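# Move strut channel from wall rack to work bench

## Task

Take the steel strut channel resting on the top arms of the wall rack and put it down on the work bench. Release it and pull the robot away afterwards. The channel must stay on the bench without the robot supporting it, and the robot must neither tip over nor finish leaning.

## Robot and tools

ROBOT. A two-wheeled differential base (no sideways motion) carries a lifting column with a tilting head and two six-joint arms, each ending in a parallel two-finger gripper. Shoulder height S = 0.90 m + column_m. Folded, the robot is 0.73 m long, 0.62 m wide and S + 0.43 m tall, with its front 0.40 m ahead of the column. A loose object may occasionally get a small push from outside.

FRAMES. Base frame: origin on the floor under the column, midway between the drive wheels; x forward, y to the robot's left, z up. left_hand and right_hand are reported in this frame as the point where the fingers meet (tips extend 8 mm further); the hand's z axis runs along the fingers (quat_wxyz maps (0,0,1) onto it) and its y axis across the opening. Odometry frame is the base frame as it stood at scene start; base_odometry counts wheel rotation only, so slip looks like travel.

execute_actions. Argument actions is a list holding zero or one action; an empty list only reports state and images. cameras picks images from cam_head_left, cam_head_right, cam_left_wrist, cam_right_wrist, nav_camera or all (omitted or null = all, [] = none). An action may contain:
- base: exactly one relative command from the current position. translate_m: metres, forward positive, -3 to 3. rotate_rad: radians, counter-clockwise seen from above (left) positive, -3.2 to 3.2.
- joints: one flat dictionary for the whole robot, keyed by joint name, each value an absolute target (not an offset). column_m 0 to 0.8 m; head_tilt_rad -0.61 to 1.308 (0 level, positive looks down); for each arm, prefix left_ or right_: joint1_rad -2.879 to 2.879, joint2_rad 0 to 3.141, joint3_rad 0 to 3.019, joint4_rad -1.692 to 1.57, joint5_rad -1.57 to 1.57 (positive swings hand to robot's right), joint6_rad -2.094 to 2.094 (positive rolls clockwise viewed from behind), gripper_m 0 to 0.093 m fingertip gap (0 closed). Done tolerances: column 0.005, head 0.03, joints 1-6 0.045/0.14/0.09/0.055/0.03/0.035, gripper 0.003.
- speeds: optional caps for this action only, translate_m 0.05-0.8 m/s, rotate_rad 0.1-1 rad/s (maxima are default). A base move needing over 8.667 s is rejected; no action runs past 15 s. Any unknown key or out-of-range number rejects the call and nothing moves. Motions in one action start together. Joints omitted keep pushing toward earlier targets.

ARM GEOMETRY. With joint1 at -1.57 (left) or 1.57 (right) and joints 5, 6 at 0, the arm works in a vertical plane 0.23 m beside the column. Let a = j2 - 0.35, b = 1.05 + j2 - j3, c = b - j4 (c = 1.57: fingers straight down). Hand is about 0.12 + 0.39 sin a + 0.38 cos b + 0.25 cos c ahead and S + 0.39 cos a - 0.38 sin b - 0.25 sin c high; e.g. j2,j3,j4 = 0.93, 0.78, 0.14 gives 0.60 m ahead, 0.25 m below S. Real hands land up to ~5 cm lower and nearer the column (~12 cm with heavy or far loads); trust reported hand positions. Reach ~1 m from the shoulder. For floor-level work, extend fingers-down 0.45-0.5 m ahead at column_m 0.3, then lower the column; below 0.4 m height the housing blocks hands nearer than 0.45 m. Avoid moving arms when column_m is under 0.3.

LOADS (fingers down, per arm): 3.2 kg at ~0.4 m ahead, 0.3-0.7 m below S; 2 kg out to 0.6 m, 0.21-0.7 below; 1 kg out to 0.8 m, 0.3-0.55 below; 0.3 kg out to 0.6 m, 0.14 above to 0.7 below. A gripper holds 2-6 kg depending on friction. Heavy loads with fingers flatter than ~1.2 rad below horizontal sag. To grasp, command an opening smaller than the part; off_target is then expected. An opening staying 0.002 m or more above target means something is held. Fingers are 7 cm long; gripper body 10 x 7 cm; wrist camera sticks out 11 cm on one side.

SMALL MOVES. Targets within ~0.03 rad (0.08 for joints 2, 3) of the reading may not move at all. For gentle contact, step about 0.05 rad per call from the previous target.

RESULTS. base_status and joint_status per motion: done, off_target (stopped short, may still push), contact_stop (column or base only; target dropped), time_out (blocked arm keeps a nearby target and resumes if freed), not_followed, and 'joint command not followed' with a cause line when a self-collision check blocks an arm (back the named joints off 0.05 rad or more, or move the other arm). on_its_own describes uncommanded behaviour; 'held at' is a target. motor_effort lists left_wheel and right_wheel in percent (positive = forward, bracket = peak). wheel_motors_off = 1 means wheels disabled. turned_by_wheels vs turned_by_imu differing by >4% and >=0.05 rad means collision or slip. base_tilt is in degrees (forward, right positive). Joint torques are rough. MOTOR HOT warns from 85 C; at 100 C an OVER-TEMPERATURE FAULT drops that arm, and unmet keys show limit_stop_at_motor_heat. A pushing blocked arm heats up; resend its reported positions as targets to relax it (a held load sinks slightly).

COLUMN. Descending, it halts with contact_stop when an arm's load changes (hand or load touching down), then refuses further descent until raised 0.2 m. It may sink 0.15-0.2 m after the touch. It also stops on unexpected resistance; reverse 0.05 m to free it.

BASE. Stops only when a wheel stalls; then drive 0.05 m away before turning. Surfaces 0.30 m up and more than 0.26 m below S can strike the column. Pushing ~3 s cuts both wheel motors for 2 s.

OTHER TOOLS. wait: seconds 0-10, no new command. zoom_image: camera plus region [x0, y0, x1, y1] in pixels of its latest image, at most 504 x 504. read_manual: section "licences". finished_scene: scene number; irreversible, report says if solved.

AVOID: arms striking or pressing on each other, dropping or slamming the channel, long hard pushes, overheated motors, the robot tilting or falling, and leaving the part resting on a gripper.

Each tool is called after ">>>" as a command line: name --argument value for each argument, lists and objects as JSON in quotes; but a table of rows of numbers goes row by row, as --pt "numbers of a row", without its own name.

## Session

I'll start by looking at the current state and the camera images.

>>> execute_actions --actions '[]'

Scene clock: 0.00 s.
Joint torques (N m, as the arm reports them, + toward a larger angle): no reading
base_odometry: x=+0.000 y=+0.000 heading=+0.000 (m, m, rad; odometry frame)
turned_by_wheels: +0.000 (rad since the last result)
turned_by_imu: +0.000 (rad since the last result)
base_tilt: forward=+0.4 right=-0.2 (deg)
base_status: not commanded
joint_positions: column_m=+0.556 head_tilt_rad=+0.894 left_joint1_rad=-1.560 left_joint2_rad=+0.862 left_joint3_rad=+0.374 left_joint4_rad=-0.956 left_joint5_rad=+0.001 left_joint6_rad=-0.075 left_gripper_m=+0.095 right_joint1_rad=+1.571 right_joint2_rad=+0.896 right_joint3_rad=+0.421 right_joint4_rad=-0.945 right_joint5_rad=-0.041 right_joint6_rad=-0.055 right_gripper_m=+0.095
joint_status: not commanded
wheel_motors_off: 0
motor_effort: left_wheel=+1 right_wheel=+4 (%)
left_hand: x=+0.1315 y=+0.2265 z=+1.2629 quat_wxyz=(+0.444, +0.038, -0.895, -0.019) (m; base frame)
right_hand: x=+0.1517 y=-0.2185 z=+1.2517 quat_wxyz=(+0.433, +0.016, -0.901, -0.030) (m; base frame)
pictures: cam_head_left, cam_head_right, cam_left_wrist, cam_right_wrist, nav_camera
Images, in order (width x height): cam_head_left 896x504, cam_head_right 896x504, cam_left_wrist 896x504, cam_right_wrist 896x504, nav_camera 896x504.

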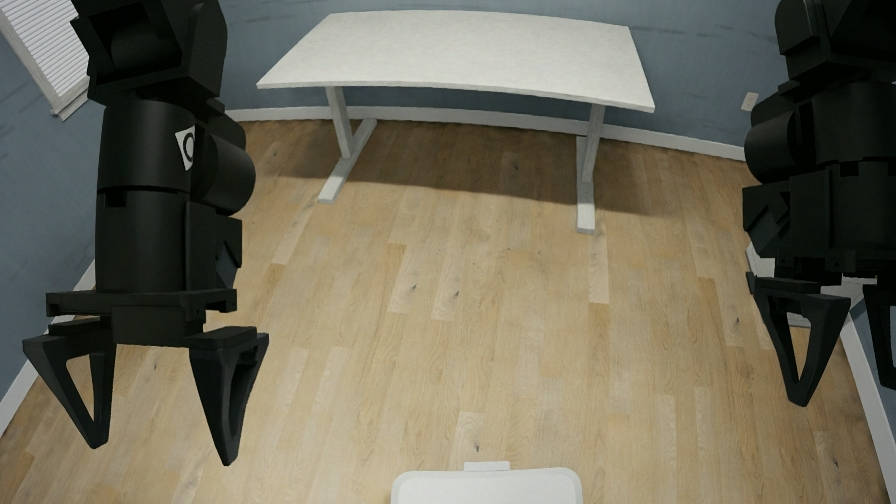

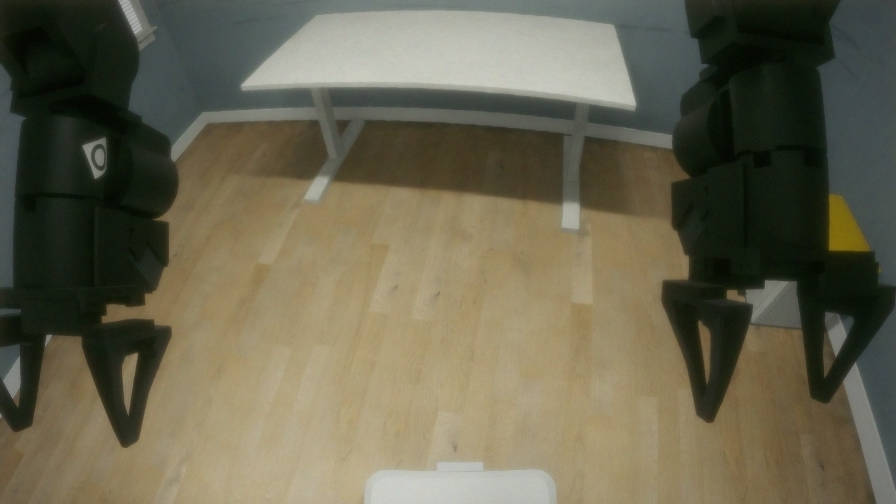

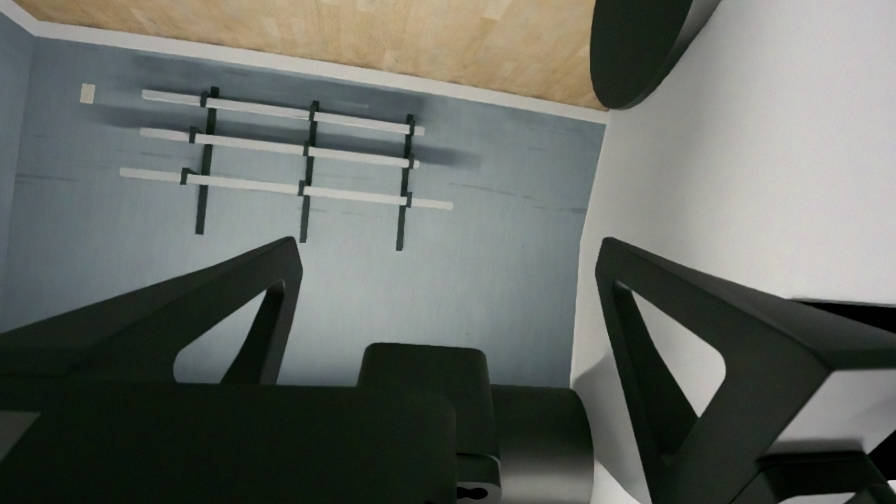

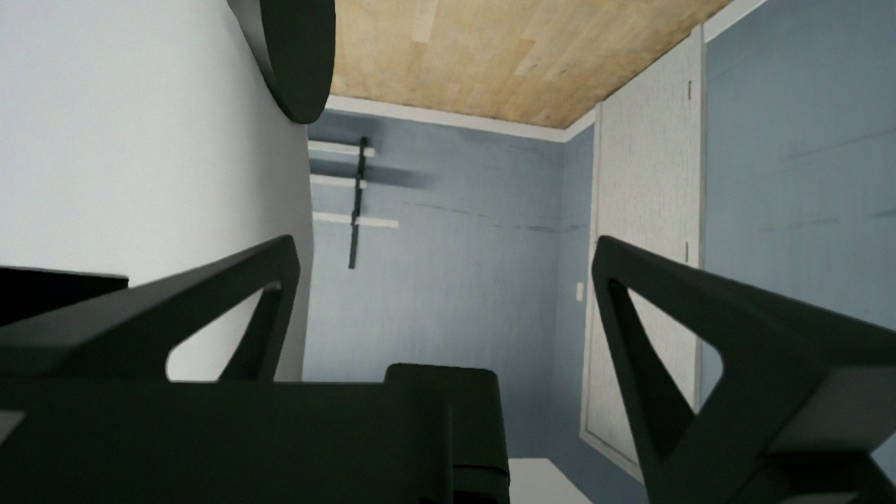

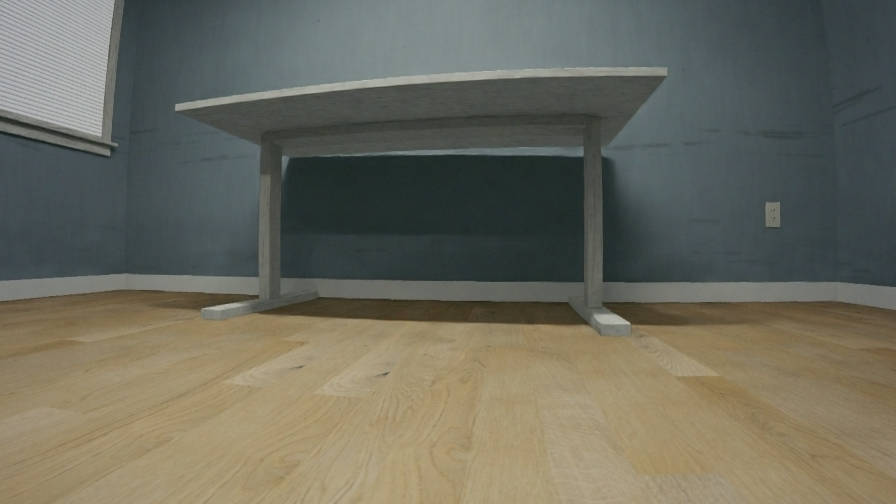

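>>> execute_actions --actions '[{"base": {"rotate_rad": 2.9}, "joints": {"head_tilt_rad": 0.3}}]' --cameras '["cam_head_left", "cam_head_right", "nav_camera"]'

Scene clock: 4.50 s.
Joint torques (N m, as the arm reports them, + toward a larger angle): left_arm=[-0.21 -6.97 -0.78 -1.09 -0.05 -0.09] | right_arm=[ -0.78 -10.43  -1.29  -1.65   0.02   0.04]
base_odometry: x=+0.000 y=+0.000 heading=+2.899 (m, m, rad; odometry frame)
turned_by_wheels: +2.899 (rad since the last result)
turned_by_imu: +2.858 (rad since the last result)
base_tilt: forward=+0.4 right=-0.1 (deg)
base_status: done
joint_positions: column_m=+0.556 head_tilt_rad=+0.319 left_joint1_rad=-1.560 left_joint2_rad=+0.862 left_joint3_rad=+0.374 left_joint4_rad=-0.956 left_joint5_rad=+0.001 left_joint6_rad=-0.075 left_gripper_m=+0.095 right_joint1_rad=+1.571 right_joint2_rad=+0.896 right_joint3_rad=+0.421 right_joint4_rad=-0.945 right_joint5_rad=-0.041 right_joint6_rad=-0.055 right_gripper_m=+0.095
joint_status: all done
wheel_motors_off: 0
motor_effort: left_wheel=+0(43) right_wheel=+1(32) (%)
left_hand: x=+0.1315 y=+0.2265 z=+1.2629 quat_wxyz=(+0.444, +0.038, -0.895, -0.019) (m; base frame)
right_hand: x=+0.1517 y=-0.2185 z=+1.2517 quat_wxyz=(+0.433, +0.016, -0.901, -0.030) (m; base frame)
pictures: cam_head_left, cam_head_right, nav_camera
camera_calibration (this result's frames):
cam_head_left: T_world_to_cam=[[0.0307512, -0.998899, -0.0354267, 0.0892202], [-0.338545, 0.0229395, -0.940671, 1.46374], [0.940448, 0.0409203, -0.337467, 0.400909], [0, 0, 0, 1]] pos_world=[0.115765, 0.0391393, 1.51535]
cam_head_right: T_world_to_cam=[[0.0280104, -0.998738, -0.0416809, 0.0235238], [-0.335313, 0.0298936, -0.941633, 1.46568], [0.94169, 0.0403517, -0.334052, 0.396334], [0, 0, 0, 1]] pos_world=[0.117578, -0.036313, 1.51351]
Images, in order (width x height): cam_head_left 896x504, cam_head_right 896x504, nav_camera 896x504.

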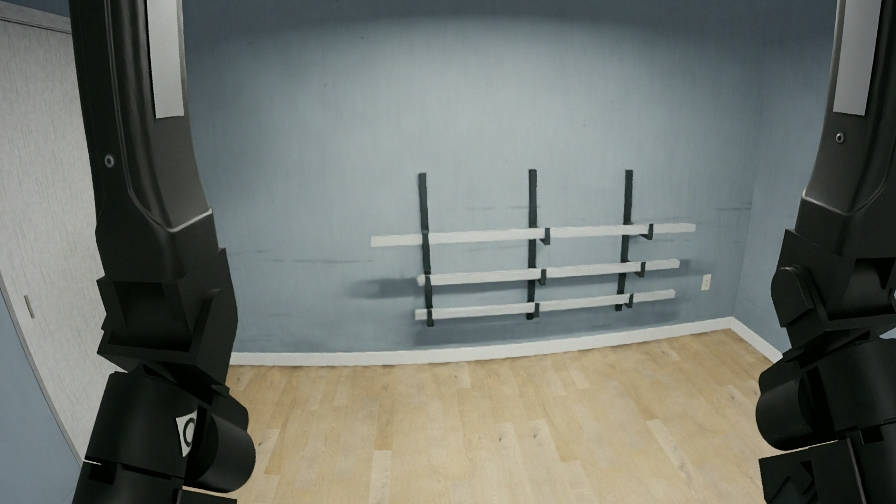

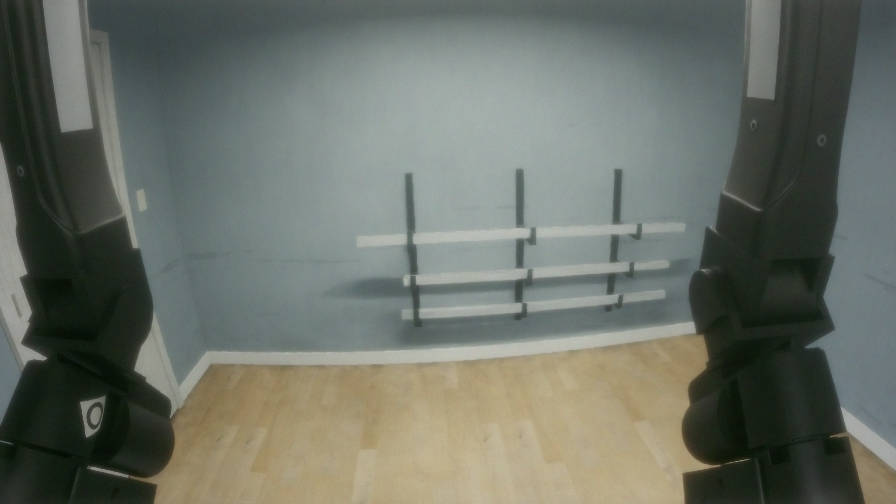

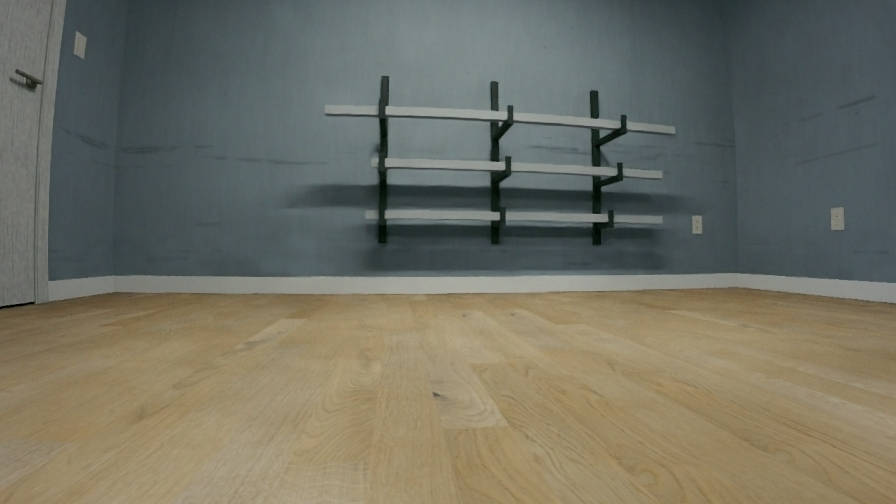

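>>> zoom_image --camera "cam_head_left" --region '[340, 150, 760, 380]'

>>> zoom_image --camera "nav_camera" --region '[300, 60, 760, 320]'

Region (340, 150, 760, 380) of cam_head_left's 896x504 image, scaled by 1.200, with more detail than that image has; it fills the top 276 rows of this view, and the rest is white.

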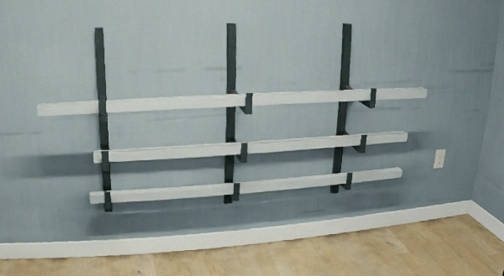

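Region (300, 60, 760, 320) of nav_camera's 896x504 image, scaled by 1.096, with more detail than that image has; it fills the top 285 rows of this view, and the rest is white.

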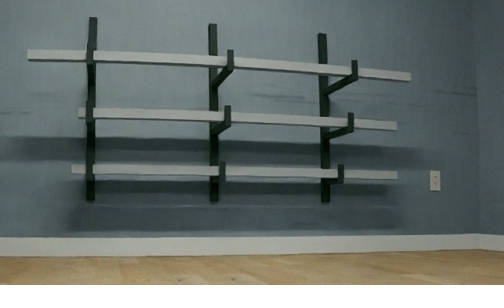

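>>> execute_actions --actions '[{"base": {"rotate_rad": -0.40}, "joints": {"left_joint1_rad": -1.57, "left_joint2_rad": 1.29, "left_joint3_rad": 0.73, "left_joint4_rad": 0.04, "left_joint5_rad": 0.0, "left_joint6_rad": -1.57, "right_joint1_rad": 1.57, "right_joint2_rad": 1.29, "right_joint3_rad": 0.73, "right_joint4_rad": 0.04, "right_joint5_rad": 0.0, "right_joint6_rad": 1.57}}]' --cameras '["cam_head_left"]'

>>> execute_actions --actions '[{"base": {"translate_m": 1.2}, "joints": {"head_tilt_rad": 0.5}}]' --cameras '[]'

>>> execute_actions --actions '[{"base": {"rotate_rad": 0.50}}]' --cameras '["cam_head_left", "cam_head_right", "nav_camera"]'

Scene clock: 7.97 s.
Joint torques (N m, as the arm reports them, + toward a larger angle): left_arm=[ -0.43 -13.71  -0.13   0.71  -0.15  -0.24] | right_arm=[ -0.67 -15.68  -0.32   0.56   0.18   0.15]
base_odometry: x=+0.000 y=+0.000 heading=+2.500 (m, m, rad; odometry frame)
turned_by_wheels: -0.400 (rad since the last result)
turned_by_imu: -0.396 (rad since the last result)
base_tilt: forward=+0.4 right=-0.1 (deg)
base_status: done
joint_positions: column_m=+0.556 head_tilt_rad=+0.319 left_joint1_rad=-1.567 left_joint2_rad=+1.292 left_joint3_rad=+0.729 left_joint4_rad=+0.035 left_joint5_rad=+0.001 left_joint6_rad=-1.554 left_gripper_m=+0.095 right_joint1_rad=+1.571 right_joint2_rad=+1.287 right_joint3_rad=+0.732 right_joint4_rad=+0.034 right_joint5_rad=-0.002 right_joint6_rad=+1.557 right_gripper_m=+0.095
joint_status: all done
wheel_motors_off: 0
motor_effort: left_wheel=+1(22) right_wheel=+1(21) (%)
left_hand: x=+0.4199 y=+0.2265 z=+1.0561 quat_wxyz=(+0.001, +0.702, -0.712, -0.002) (m; base frame)
right_hand: x=+0.4233 y=-0.2252 z=+1.0576 quat_wxyz=(+0.000, -0.702, -0.712, -0.001) (m; base frame)
pictures: cam_head_left
camera_calibration (this result's frames):
cam_head_left: T_world_to_cam=[[0.0307526, -0.998899, -0.0354255, 0.0892182], [-0.338507, 0.0229395, -0.940684, 1.46376], [0.940461, 0.0409203, -0.337429, 0.400849], [0, 0, 0, 1]] pos_world=[0.115766, 0.0391393, 1.51536]
Images, in order (width x height): cam_head_left 896x504.

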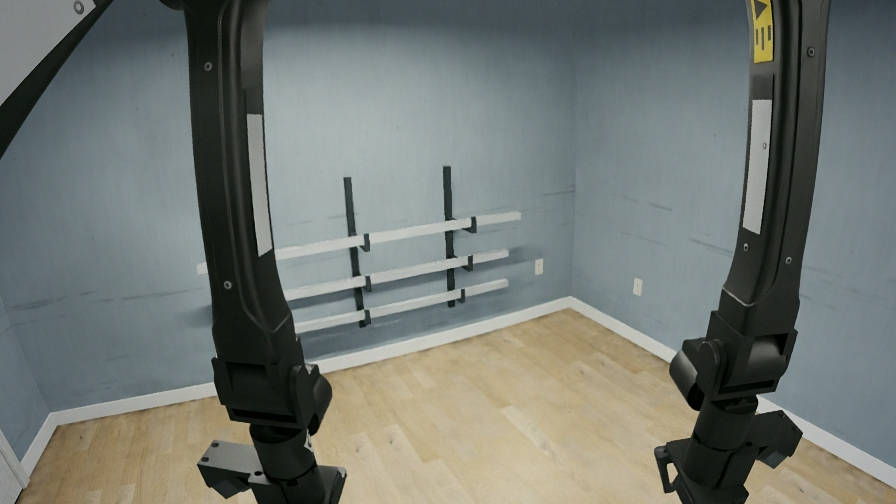

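Scene clock: 11.80 s.
Joint torques (N m, as the arm reports them, + toward a larger angle): left_arm=[ -0.22 -13.23  -0.06   0.68  -0.15  -0.24] | right_arm=[ -0.93 -15.79  -0.48   0.61   0.2    0.13]
base_odometry: x=-0.962 y=+0.718 heading=+2.501 (m, m, rad; odometry frame)
turned_by_wheels: +0.001 (rad since the last result)
turned_by_imu: +0.002 (rad since the last result)
base_tilt: forward=+0.4 right=-0.1 (deg)
base_status: done
joint_positions: column_m=+0.556 head_tilt_rad=+0.505 left_joint1_rad=-1.567 left_joint2_rad=+1.292 left_joint3_rad=+0.731 left_joint4_rad=+0.036 left_joint5_rad=+0.001 left_joint6_rad=-1.554 left_gripper_m=+0.095 right_joint1_rad=+1.571 right_joint2_rad=+1.287 right_joint3_rad=+0.732 right_joint4_rad=+0.035 right_joint5_rad=-0.002 right_joint6_rad=+1.557 right_gripper_m=+0.095
joint_status: all done
wheel_motors_off: 0
motor_effort: left_wheel=+1(56) right_wheel=+0(34) (%)
left_hand: x=+0.4212 y=+0.2265 z=+1.0561 quat_wxyz=(+0.000, +0.702, -0.712, -0.001) (m; base frame)
right_hand: x=+0.4236 y=-0.2252 z=+1.0576 quat_wxyz=(-0.001, -0.702, -0.712, -0.002) (m; base frame)
pictures: none
No camera images: the call's "cameras" was empty. Leave "cameras" out to get every camera's image.

Scene clock: 13.53 s.
Joint torques (N m, as the arm reports them, + toward a larger angle): left_arm=[ -0.14 -13.21  -0.01   0.69  -0.15  -0.24] | right_arm=[ -0.18 -15.93  -0.43   0.47   0.14   0.12]
base_odometry: x=-0.962 y=+0.718 heading=+3.000 (m, m, rad; odometry frame)
turned_by_wheels: +0.500 (rad since the last result)
turned_by_imu: +0.487 (rad since the last result)
base_tilt: forward=+0.4 right=-0.1 (deg)
base_status: done
joint_positions: column_m=+0.556 head_tilt_rad=+0.505 left_joint1_rad=-1.568 left_joint2_rad=+1.292 left_joint3_rad=+0.731 left_joint4_rad=+0.036 left_joint5_rad=+0.001 left_joint6_rad=-1.554 left_gripper_m=+0.095 right_joint1_rad=+1.571 right_joint2_rad=+1.287 right_joint3_rad=+0.732 right_joint4_rad=+0.035 right_joint5_rad=-0.002 right_joint6_rad=+1.557 right_gripper_m=+0.095
joint_status: not commanded
wheel_motors_off: 0
motor_effort: left_wheel=+0(45) right_wheel=+4(36) (%)
left_hand: x=+0.4212 y=+0.2259 z=+1.0561 quat_wxyz=(+0.000, +0.702, -0.712, -0.001) (m; base frame)
right_hand: x=+0.4236 y=-0.2252 z=+1.0576 quat_wxyz=(-0.001, -0.702, -0.712, -0.002) (m; base frame)
pictures: cam_head_left, cam_head_right, nav_camera
camera_calibration (this result's frames):
cam_head_left: T_world_to_cam=[[0.023704, -0.998899, -0.0404822, 0.0973696], [-0.505926, 0.0229395, -0.862272, 1.3512], [0.862251, 0.0409203, -0.504825, 0.662932], [0, 0, 0, 1]] pos_world=[0.109684, 0.0391393, 1.50371]
cam_head_right: T_world_to_cam=[[0.0198587, -0.998738, -0.046125, 0.0307854], [-0.502926, 0.0298936, -0.863812, 1.35404], [0.864101, 0.0403517, -0.501698, 0.658769], [0, 0, 0, 1]] pos_world=[0.111127, -0.036313, 1.50156]
Images, in order (width x height): cam_head_left 896x504, cam_head_right 896x504, nav_camera 896x504.

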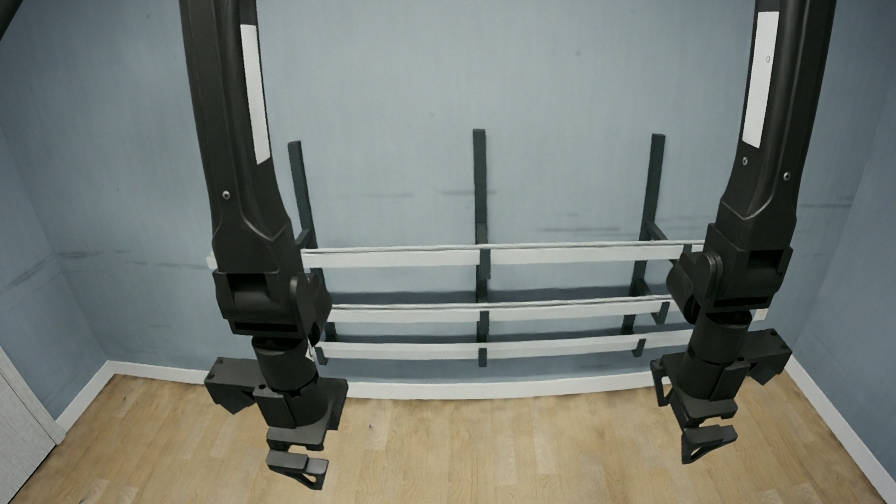

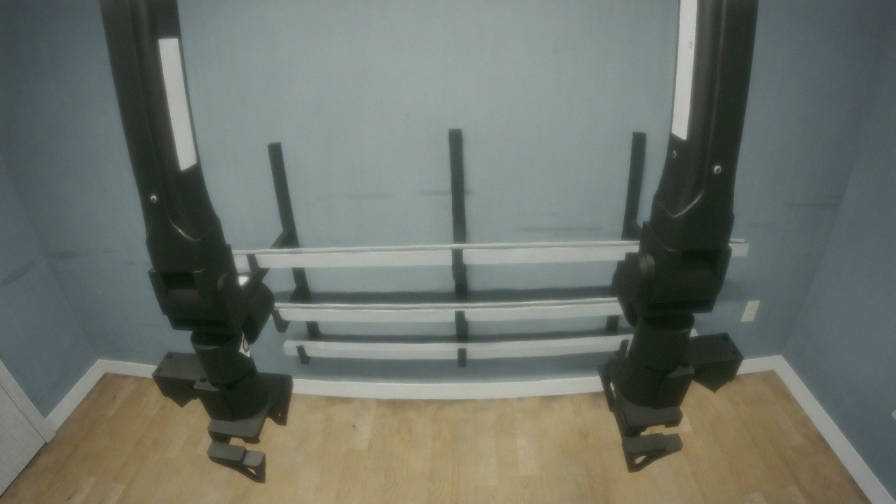

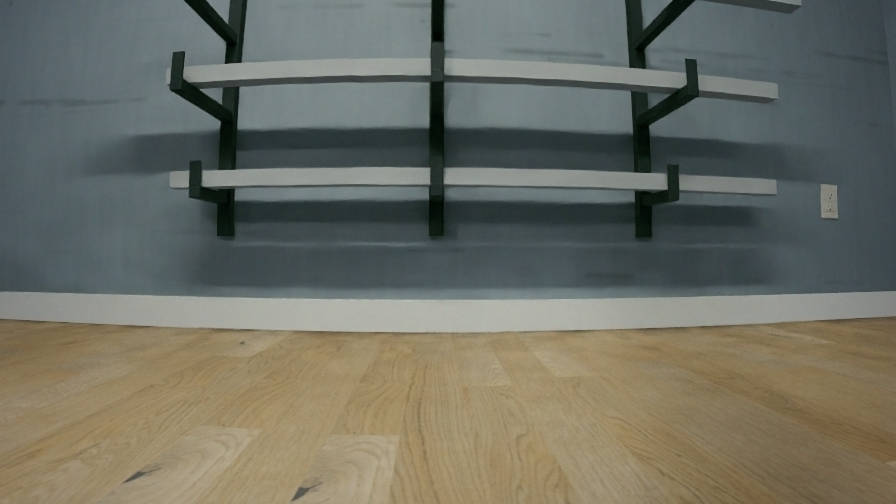

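>>> zoom_image --camera "cam_head_right" --region '[360, 200, 560, 320]'

>>> zoom_image --camera "cam_head_right" --region '[600, 200, 800, 320]'

>>> zoom_image --camera "cam_head_left" --region '[170, 200, 370, 320]'

Region (360, 200, 560, 320) of cam_head_right's 896x504 image, scaled by 2.520, with more detail than that image has; it fills the top 302 rows of this view, and the rest is white.

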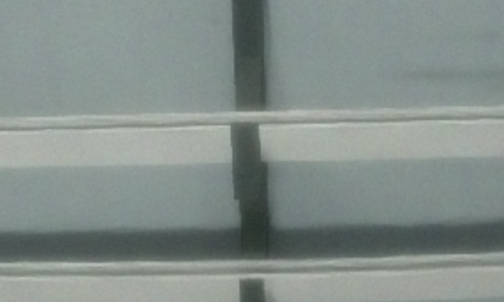

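Region (600, 200, 800, 320) of cam_head_right's 896x504 image, scaled by 2.520, with more detail than that image has; it fills the top 302 rows of this view, and the rest is white.

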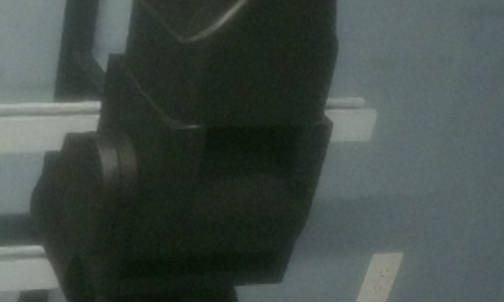

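Region (170, 200, 370, 320) of cam_head_left's 896x504 image, scaled by 2.520, with more detail than that image has; it fills the top 302 rows of this view, and the rest is white.

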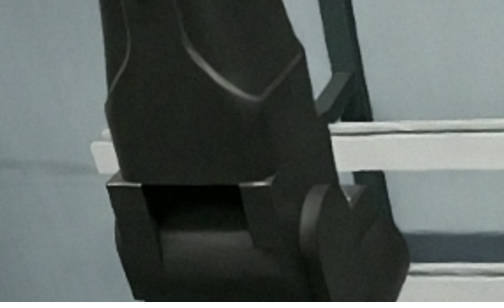

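>>> execute_actions --actions '[{"base": {"rotate_rad": -0.06}, "joints": {"head_tilt_rad": 0.95}}]' --cameras '[]'

>>> execute_actions --actions '[{"base": {"translate_m": 0.76}, "joints": {"column_m": 0.50}}]' --cameras '[]'

>>> execute_actions --actions '[{"base": {"rotate_rad": 0.06}}]'

Scene clock: 15.80 s.
Joint torques (N m, as the arm reports them, + toward a larger angle): left_arm=[ -0.24 -13.4   -0.15   0.68  -0.15  -0.23] | right_arm=[ -1.05 -15.36  -0.46   0.6    0.19   0.15]
base_odometry: x=-0.962 y=+0.718 heading=+2.941 (m, m, rad; odometry frame)
turned_by_wheels: -0.059 (rad since the last result)
turned_by_imu: -0.059 (rad since the last result)
base_tilt: forward=+0.4 right=-0.1 (deg)
base_status: done
joint_positions: column_m=+0.556 head_tilt_rad=+0.950 left_joint1_rad=-1.569 left_joint2_rad=+1.292 left_joint3_rad=+0.731 left_joint4_rad=+0.036 left_joint5_rad=+0.001 left_joint6_rad=-1.554 left_gripper_m=+0.095 right_joint1_rad=+1.571 right_joint2_rad=+1.287 right_joint3_rad=+0.732 right_joint4_rad=+0.035 right_joint5_rad=-0.002 right_joint6_rad=+1.557 right_gripper_m=+0.095
joint_status: all done
wheel_motors_off: 0
motor_effort: left_wheel=+1(24) right_wheel=-4(20) (%)
left_hand: x=+0.4212 y=+0.2255 z=+1.0561 quat_wxyz=(+0.000, +0.702, -0.713, -0.001) (m; base frame)
right_hand: x=+0.4236 y=-0.2252 z=+1.0576 quat_wxyz=(-0.001, -0.702, -0.712, -0.002) (m; base frame)
pictures: none
No camera images: the call's "cameras" was empty. Leave "cameras" out to get every camera's image.

Scene clock: 18.93 s.
Joint torques (N m, as the arm reports them, + toward a larger angle): left_arm=[ -0.06 -13.08  -0.25   0.73  -0.15  -0.23] | right_arm=[ -0.64 -16.5   -0.57   0.52   0.26   0.14]
base_odometry: x=-1.706 y=+0.869 heading=+2.942 (m, m, rad; odometry frame)
turned_by_wheels: +0.001 (rad since the last result)
turned_by_imu: +0.001 (rad since the last result)
base_tilt: forward=+0.4 right=-0.2 (deg)
base_status: done
joint_positions: column_m=+0.500 head_tilt_rad=+0.951 left_joint1_rad=-1.569 left_joint2_rad=+1.291 left_joint3_rad=+0.732 left_joint4_rad=+0.037 left_joint5_rad=+0.001 left_joint6_rad=-1.554 left_gripper_m=+0.095 right_joint1_rad=+1.571 right_joint2_rad=+1.287 right_joint3_rad=+0.732 right_joint4_rad=+0.036 right_joint5_rad=-0.002 right_joint6_rad=+1.557 right_gripper_m=+0.095
joint_status: all done
wheel_motors_off: 0
motor_effort: left_wheel=+1(56) right_wheel=-2(37) (%)
left_hand: x=+0.4228 y=+0.2255 z=+1.0002 quat_wxyz=(-0.001, +0.702, -0.713, +0.000) (m; base frame)
right_hand: x=+0.4242 y=-0.2252 z=+1.0014 quat_wxyz=(-0.001, -0.702, -0.712, -0.002) (m; base frame)
pictures: none
No camera images: the call's "cameras" was empty. Leave "cameras" out to get every camera's image.

Scene clock: 19.90 s.
Joint torques (N m, as the arm reports them, + toward a larger angle): left_arm=[  0.07 -13.37  -0.22   0.69  -0.15  -0.24] | right_arm=[ -0.31 -15.9   -0.53   0.47   0.18   0.16]
base_odometry: x=-1.707 y=+0.869 heading=+3.000 (m, m, rad; odometry frame)
turned_by_wheels: +0.058 (rad since the last result)
turned_by_imu: +0.057 (rad since the last result)
base_tilt: forward=+0.4 right=-0.2 (deg)
base_status: done
joint_positions: column_m=+0.500 head_tilt_rad=+0.951 left_joint1_rad=-1.569 left_joint2_rad=+1.291 left_joint3_rad=+0.732 left_joint4_rad=+0.037 left_joint5_rad=+0.001 left_joint6_rad=-1.554 left_gripper_m=+0.095 right_joint1_rad=+1.571 right_joint2_rad=+1.287 right_joint3_rad=+0.732 right_joint4_rad=+0.036 right_joint5_rad=-0.001 right_joint6_rad=+1.557 right_gripper_m=+0.095
joint_status: not commanded
wheel_motors_off: 0
motor_effort: left_wheel=-1(40) right_wheel=+1(32) (%)
left_hand: x=+0.4228 y=+0.2253 z=+1.0002 quat_wxyz=(-0.001, +0.702, -0.713, +0.000) (m; base frame)
right_hand: x=+0.4240 y=-0.2252 z=+1.0014 quat_wxyz=(-0.001, -0.702, -0.712, -0.002) (m; base frame)
pictures: cam_head_left, cam_head_right, cam_left_wrist, cam_right_wrist, nav_camera
camera_calibration (this result's frames):
cam_head_left: T_world_to_cam=[[0.00389093, -0.998899, -0.0467498, 0.105399], [-0.828768, 0.0229395, -0.559122, 0.868369], [0.559579, 0.0409203, -0.827766, 1.1296], [0, 0, 0, 1]] pos_world=[0.0871662, 0.0391393, 1.4255]
cam_head_right: T_world_to_cam=[[-0.00201459, -0.998738, -0.0501779, 0.0353091], [-0.826728, 0.0298936, -0.561807, 0.872873], [0.562598, 0.0403517, -0.825745, 1.1272], [0, 0, 0, 1]] pos_world=[0.0875399, -0.036313, 1.42294]
cam_left_wrist: T_world_to_cam=[[0.999603, -0.00724171, -0.0272318, -0.391716], [0.0101703, -0.80855, 0.58834, -0.407194], [-0.0262788, -0.588383, -0.808155, 1.07828], [0, 0, 0, 1]] pos_world=[0.424038, 0.302371, 1.10032]
cam_right_wrist: T_world_to_cam=[[-0.999932, -0.00887479, -0.00762525, 0.433131], [-0.0116492, 0.816188, 0.577669, -0.384677], [0.00109694, 0.577718, -0.816235, 1.06693], [0, 0, 0, 1]] pos_world=[0.42745, -0.298573, 1.09639]
Images, in order (width x height): cam_head_left 896x504, cam_head_right 896x504, cam_left_wrist 896x504, cam_right_wrist 896x504, nav_camera 896x504.

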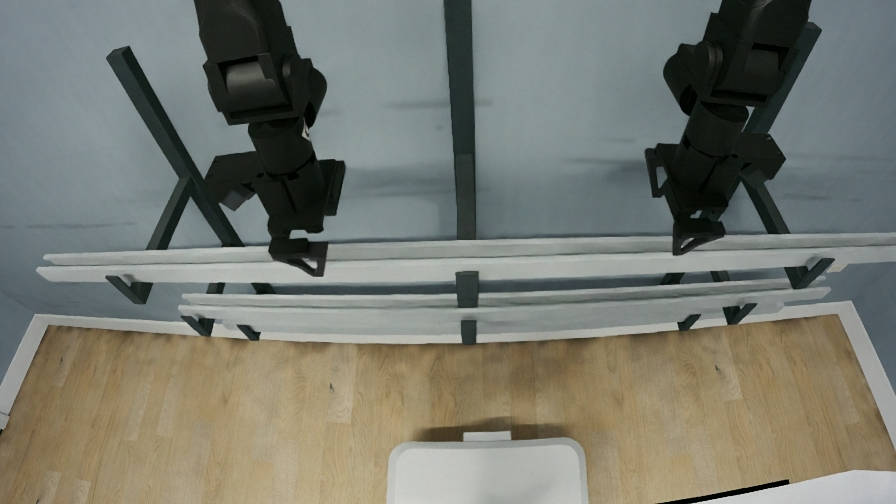

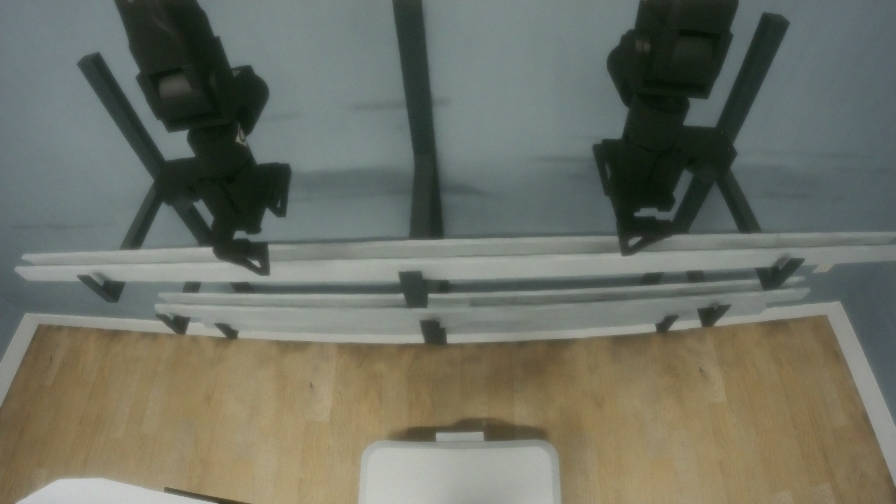

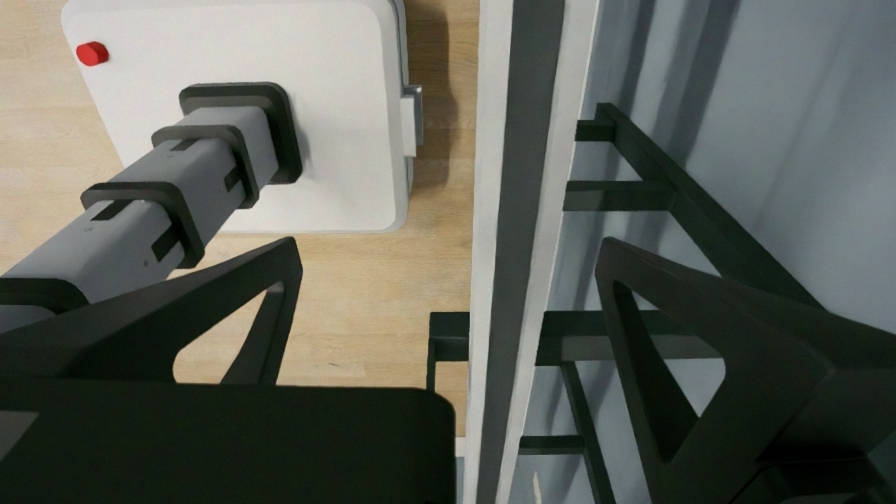

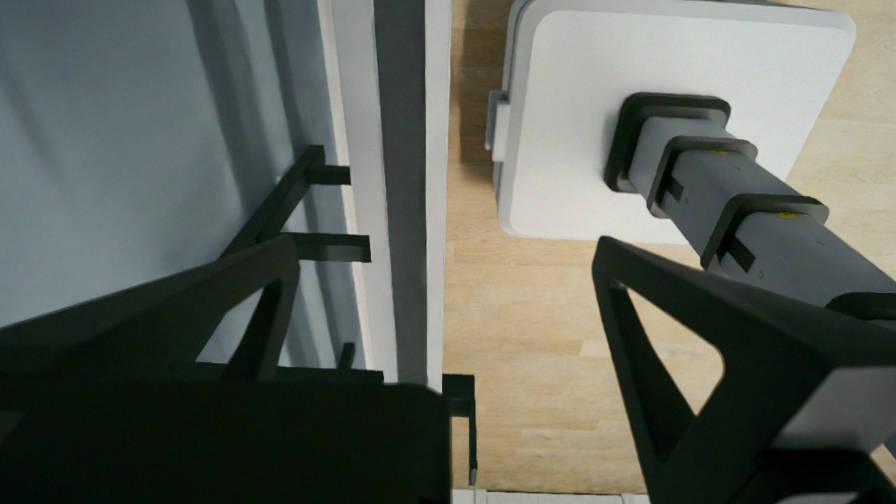

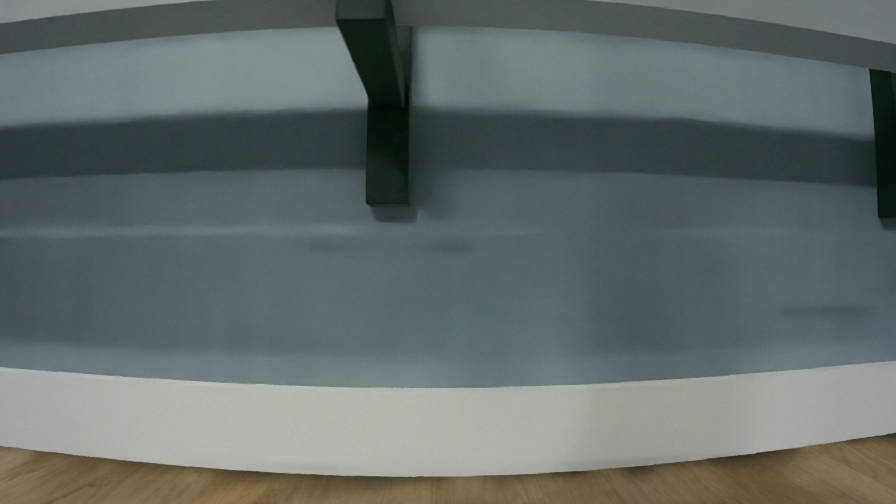

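>>> zoom_image --camera "cam_left_wrist" --region '[400, 60, 680, 380]'

>>> zoom_image --camera "cam_right_wrist" --region '[260, 60, 540, 380]'

Region (400, 60, 680, 380) of cam_left_wrist's 896x504 image, scaled by 1.575, with more detail than that image has; it fills the left 441 columns of this view, and the rest is white.

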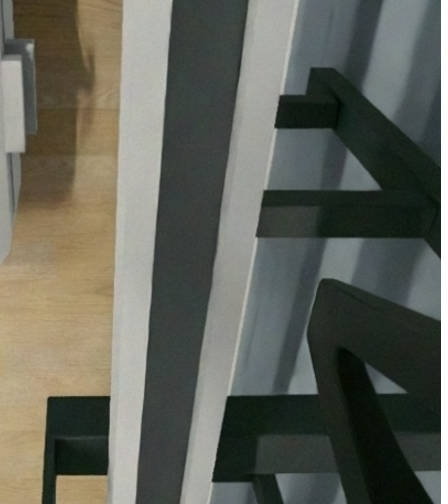

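Region (260, 60, 540, 380) of cam_right_wrist's 896x504 image, scaled by 1.575, with more detail than that image has; it fills the left 441 columns of this view, and the rest is white.

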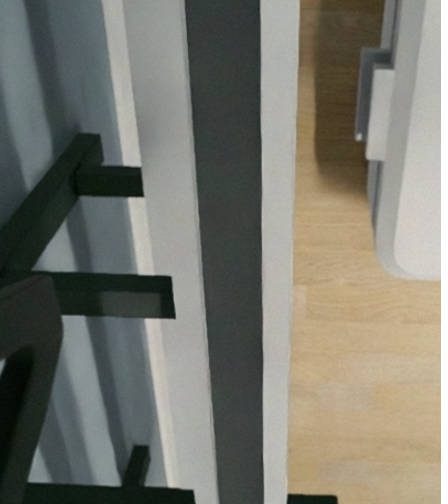

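>>> execute_actions --actions '[{"base": {"translate_m": 0.027}, "joints": {"column_m": 0.47}}]' --cameras '["cam_head_left", "cam_left_wrist", "cam_right_wrist"]'

Scene clock: 22.23 s.
Joint torques (N m, as the arm reports them, + toward a larger angle): left_arm=[ -0.48 -13.54  -0.22   0.56  -0.15  -0.23] | right_arm=[ -1.19 -15.59  -0.39   0.24   0.17   0.16]
base_odometry: x=-1.733 y=+0.873 heading=+3.001 (m, m, rad; odometry frame)
turned_by_wheels: +0.001 (rad since the last result)
turned_by_imu: +0.001 (rad since the last result)
base_tilt: forward=+0.4 right=-0.2 (deg)
base_status: done
joint_positions: column_m=+0.470 head_tilt_rad=+0.951 left_joint1_rad=-1.569 left_joint2_rad=+1.291 left_joint3_rad=+0.732 left_joint4_rad=+0.038 left_joint5_rad=+0.001 left_joint6_rad=-1.554 left_gripper_m=+0.095 right_joint1_rad=+1.571 right_joint2_rad=+1.287 right_joint3_rad=+0.732 right_joint4_rad=+0.036 right_joint5_rad=-0.001 right_joint6_rad=+1.557 right_gripper_m=+0.095
joint_status: all done
wheel_motors_off: 0
motor_effort: left_wheel=+2(51) right_wheel=-1(32) (%)
left_hand: x=+0.4227 y=+0.2253 z=+0.9701 quat_wxyz=(-0.001, +0.702, -0.713, +0.001) (m; base frame)
right_hand: x=+0.4241 y=-0.2252 z=+0.9714 quat_wxyz=(-0.001, -0.702, -0.712, -0.002) (m; base frame)
pictures: cam_head_left, cam_left_wrist, cam_right_wrist
camera_calibration (this result's frames):
cam_head_left: T_world_to_cam=[[0.0038846, -0.998899, -0.0467504, 0.103996], [-0.828844, 0.0229395, -0.55901, 0.851425], [0.559467, 0.0409203, -0.827842, 1.10487], [0, 0, 0, 1]] pos_world=[0.087158, 0.0391393, 1.39547]
cam_left_wrist: T_world_to_cam=[[0.999613, -0.00724228, -0.0268504, -0.392856], [0.00994538, -0.80855, 0.588344, -0.389444], [-0.0259709, -0.588383, -0.808165, 1.05391], [0, 0, 0, 1]] pos_world=[0.423948, 0.302371, 1.07031]
cam_right_wrist: T_world_to_cam=[[-0.999929, -0.00887481, -0.0080067, 0.433365], [-0.0118695, 0.816188, 0.577665, -0.367238], [0.00140831, 0.577718, -0.816235, 1.0423], [0, 0, 0, 1]] pos_world=[0.427507, -0.298573, 1.06637]
Images, in order (width x height): cam_head_left 896x504, cam_left_wrist 896x504, cam_right_wrist 896x504.

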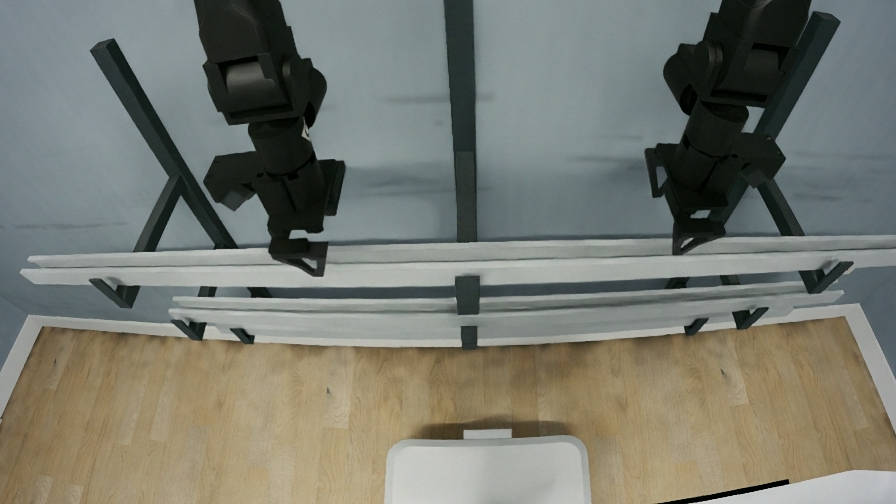

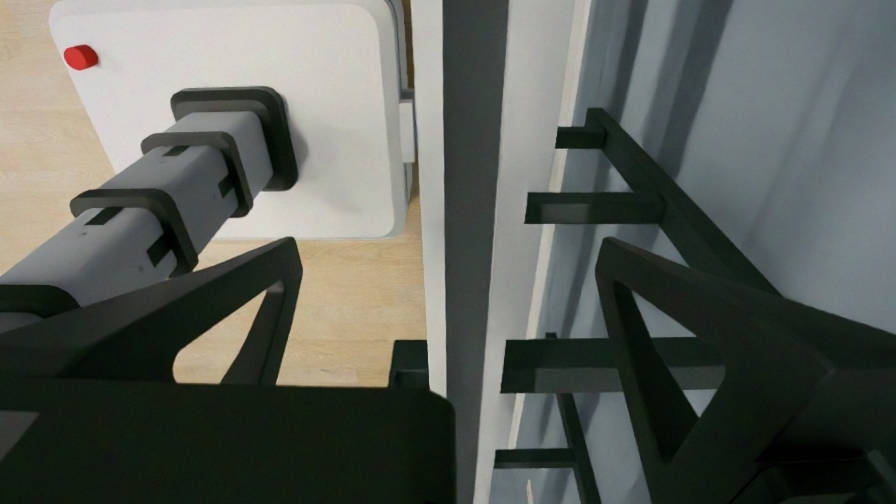

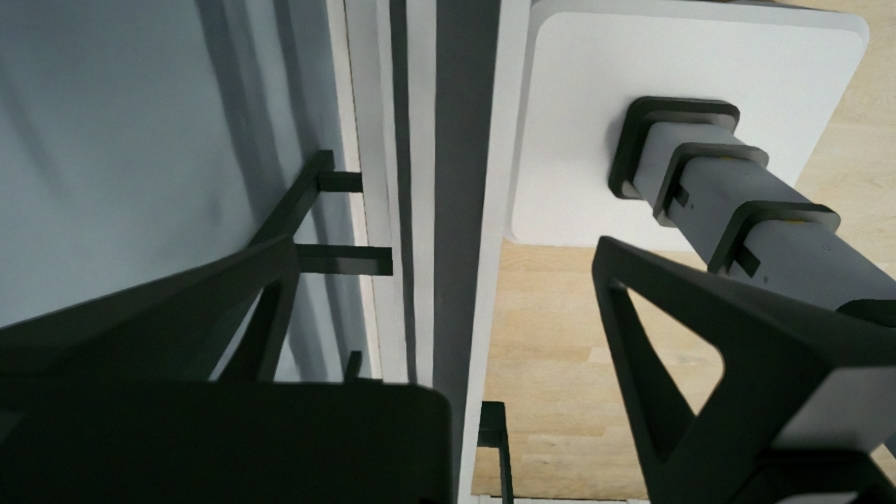

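>>> zoom_image --camera "cam_left_wrist" --region '[360, 130, 620, 400]'

>>> zoom_image --camera "cam_right_wrist" --region '[320, 130, 580, 400]'

Region (360, 130, 620, 400) of cam_left_wrist's 896x504 image, scaled by 1.867, with more detail than that image has; it fills the left 485 columns of this view, and the rest is white.

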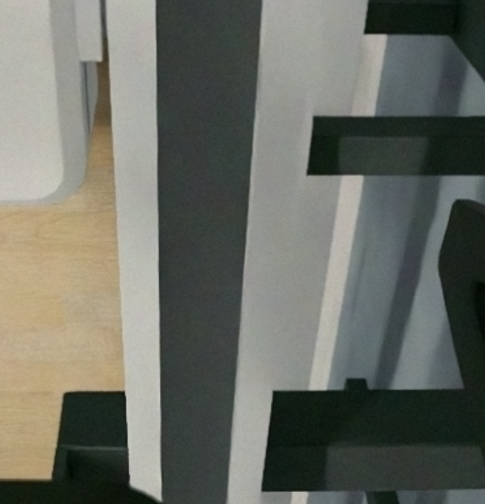

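Region (320, 130, 580, 400) of cam_right_wrist's 896x504 image, scaled by 1.867, with more detail than that image has; it fills the left 485 columns of this view, and the rest is white.

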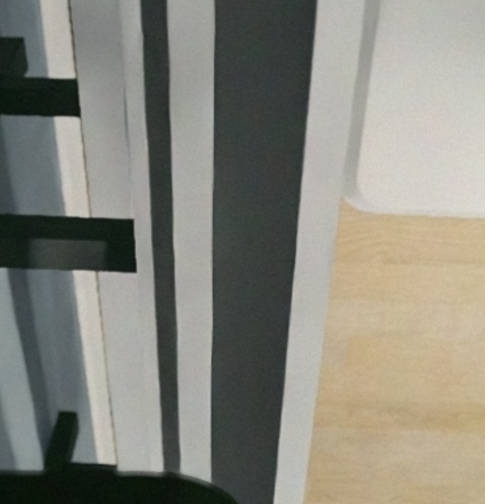

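>>> execute_actions --actions '[{"joints": {"column_m": 0.44, "left_joint2_rad": 1.255}}]' --cameras '["cam_left_wrist", "cam_right_wrist"]'

Scene clock: 24.00 s.
Joint torques (N m, as the arm reports them, + toward a larger angle): left_arm=[ -0.05 -12.93   0.02   0.65  -0.15  -0.23] | right_arm=[ -0.95 -16.04  -0.46   0.45   0.18   0.16]
base_odometry: x=-1.733 y=+0.873 heading=+3.001 (m, m, rad; odometry frame)
turned_by_wheels: +0.000 (rad since the last result)
turned_by_imu: +0.000 (rad since the last result)
base_tilt: forward=+0.4 right=-0.2 (deg)
base_status: not commanded
joint_positions: column_m=+0.440 head_tilt_rad=+0.951 left_joint1_rad=-1.569 left_joint2_rad=+1.258 left_joint3_rad=+0.732 left_joint4_rad=+0.038 left_joint5_rad=+0.001 left_joint6_rad=-1.554 left_gripper_m=+0.095 right_joint1_rad=+1.571 right_joint2_rad=+1.287 right_joint3_rad=+0.732 right_joint4_rad=+0.036 right_joint5_rad=-0.001 right_joint6_rad=+1.557 right_gripper_m=+0.095
joint_status: all done
wheel_motors_off: 0
motor_effort: left_wheel=+2(2) right_wheel=-1(2) (%)
left_hand: x=+0.4359 y=+0.2253 z=+0.9503 quat_wxyz=(-0.013, +0.701, -0.713, +0.012) (m; base frame)
right_hand: x=+0.4241 y=-0.2252 z=+0.9414 quat_wxyz=(-0.001, -0.702, -0.712, -0.002) (m; base frame)
pictures: cam_left_wrist, cam_right_wrist
camera_calibration (this result's frames):
cam_left_wrist: T_world_to_cam=[[0.999953, -0.00729263, 0.00633353, -0.438237], [-0.0096232, -0.808567, 0.588325, -0.36934], [0.000830651, -0.588359, -0.808599, 1.02692], [0, 0, 0, 1]] pos_world=[0.433809, 0.302364, 1.05043]
cam_right_wrist: T_world_to_cam=[[-0.999929, -0.00887481, -0.0080067, 0.433125], [-0.0118695, 0.816188, 0.577665, -0.34991], [0.00140831, 0.577718, -0.816235, 1.01781], [0, 0, 0, 1]] pos_world=[0.427507, -0.298573, 1.03637]
Images, in order (width x height): cam_left_wrist 896x504, cam_right_wrist 896x504.

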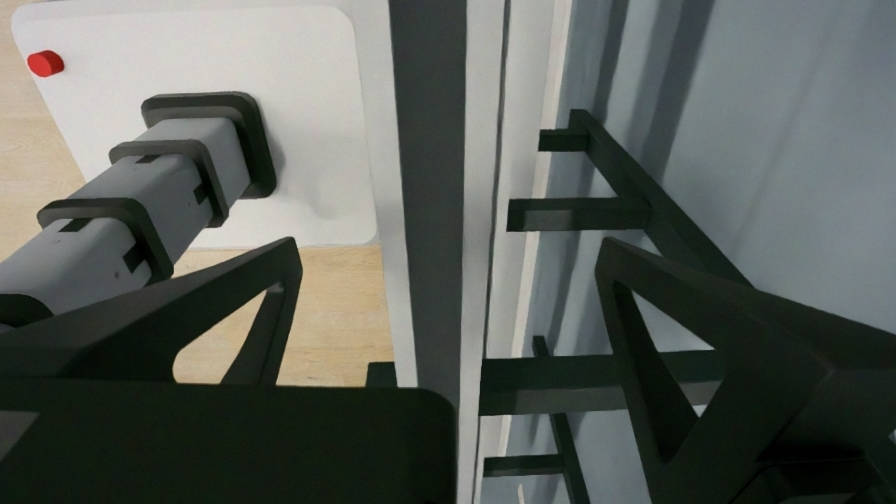

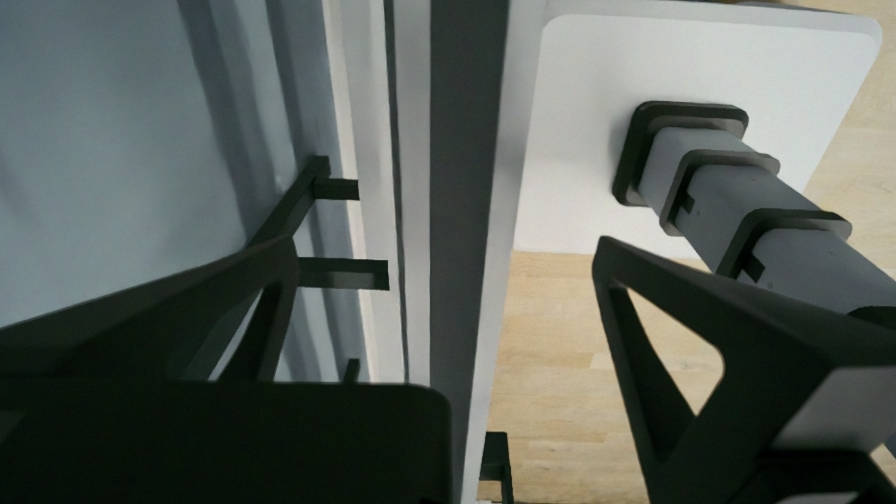

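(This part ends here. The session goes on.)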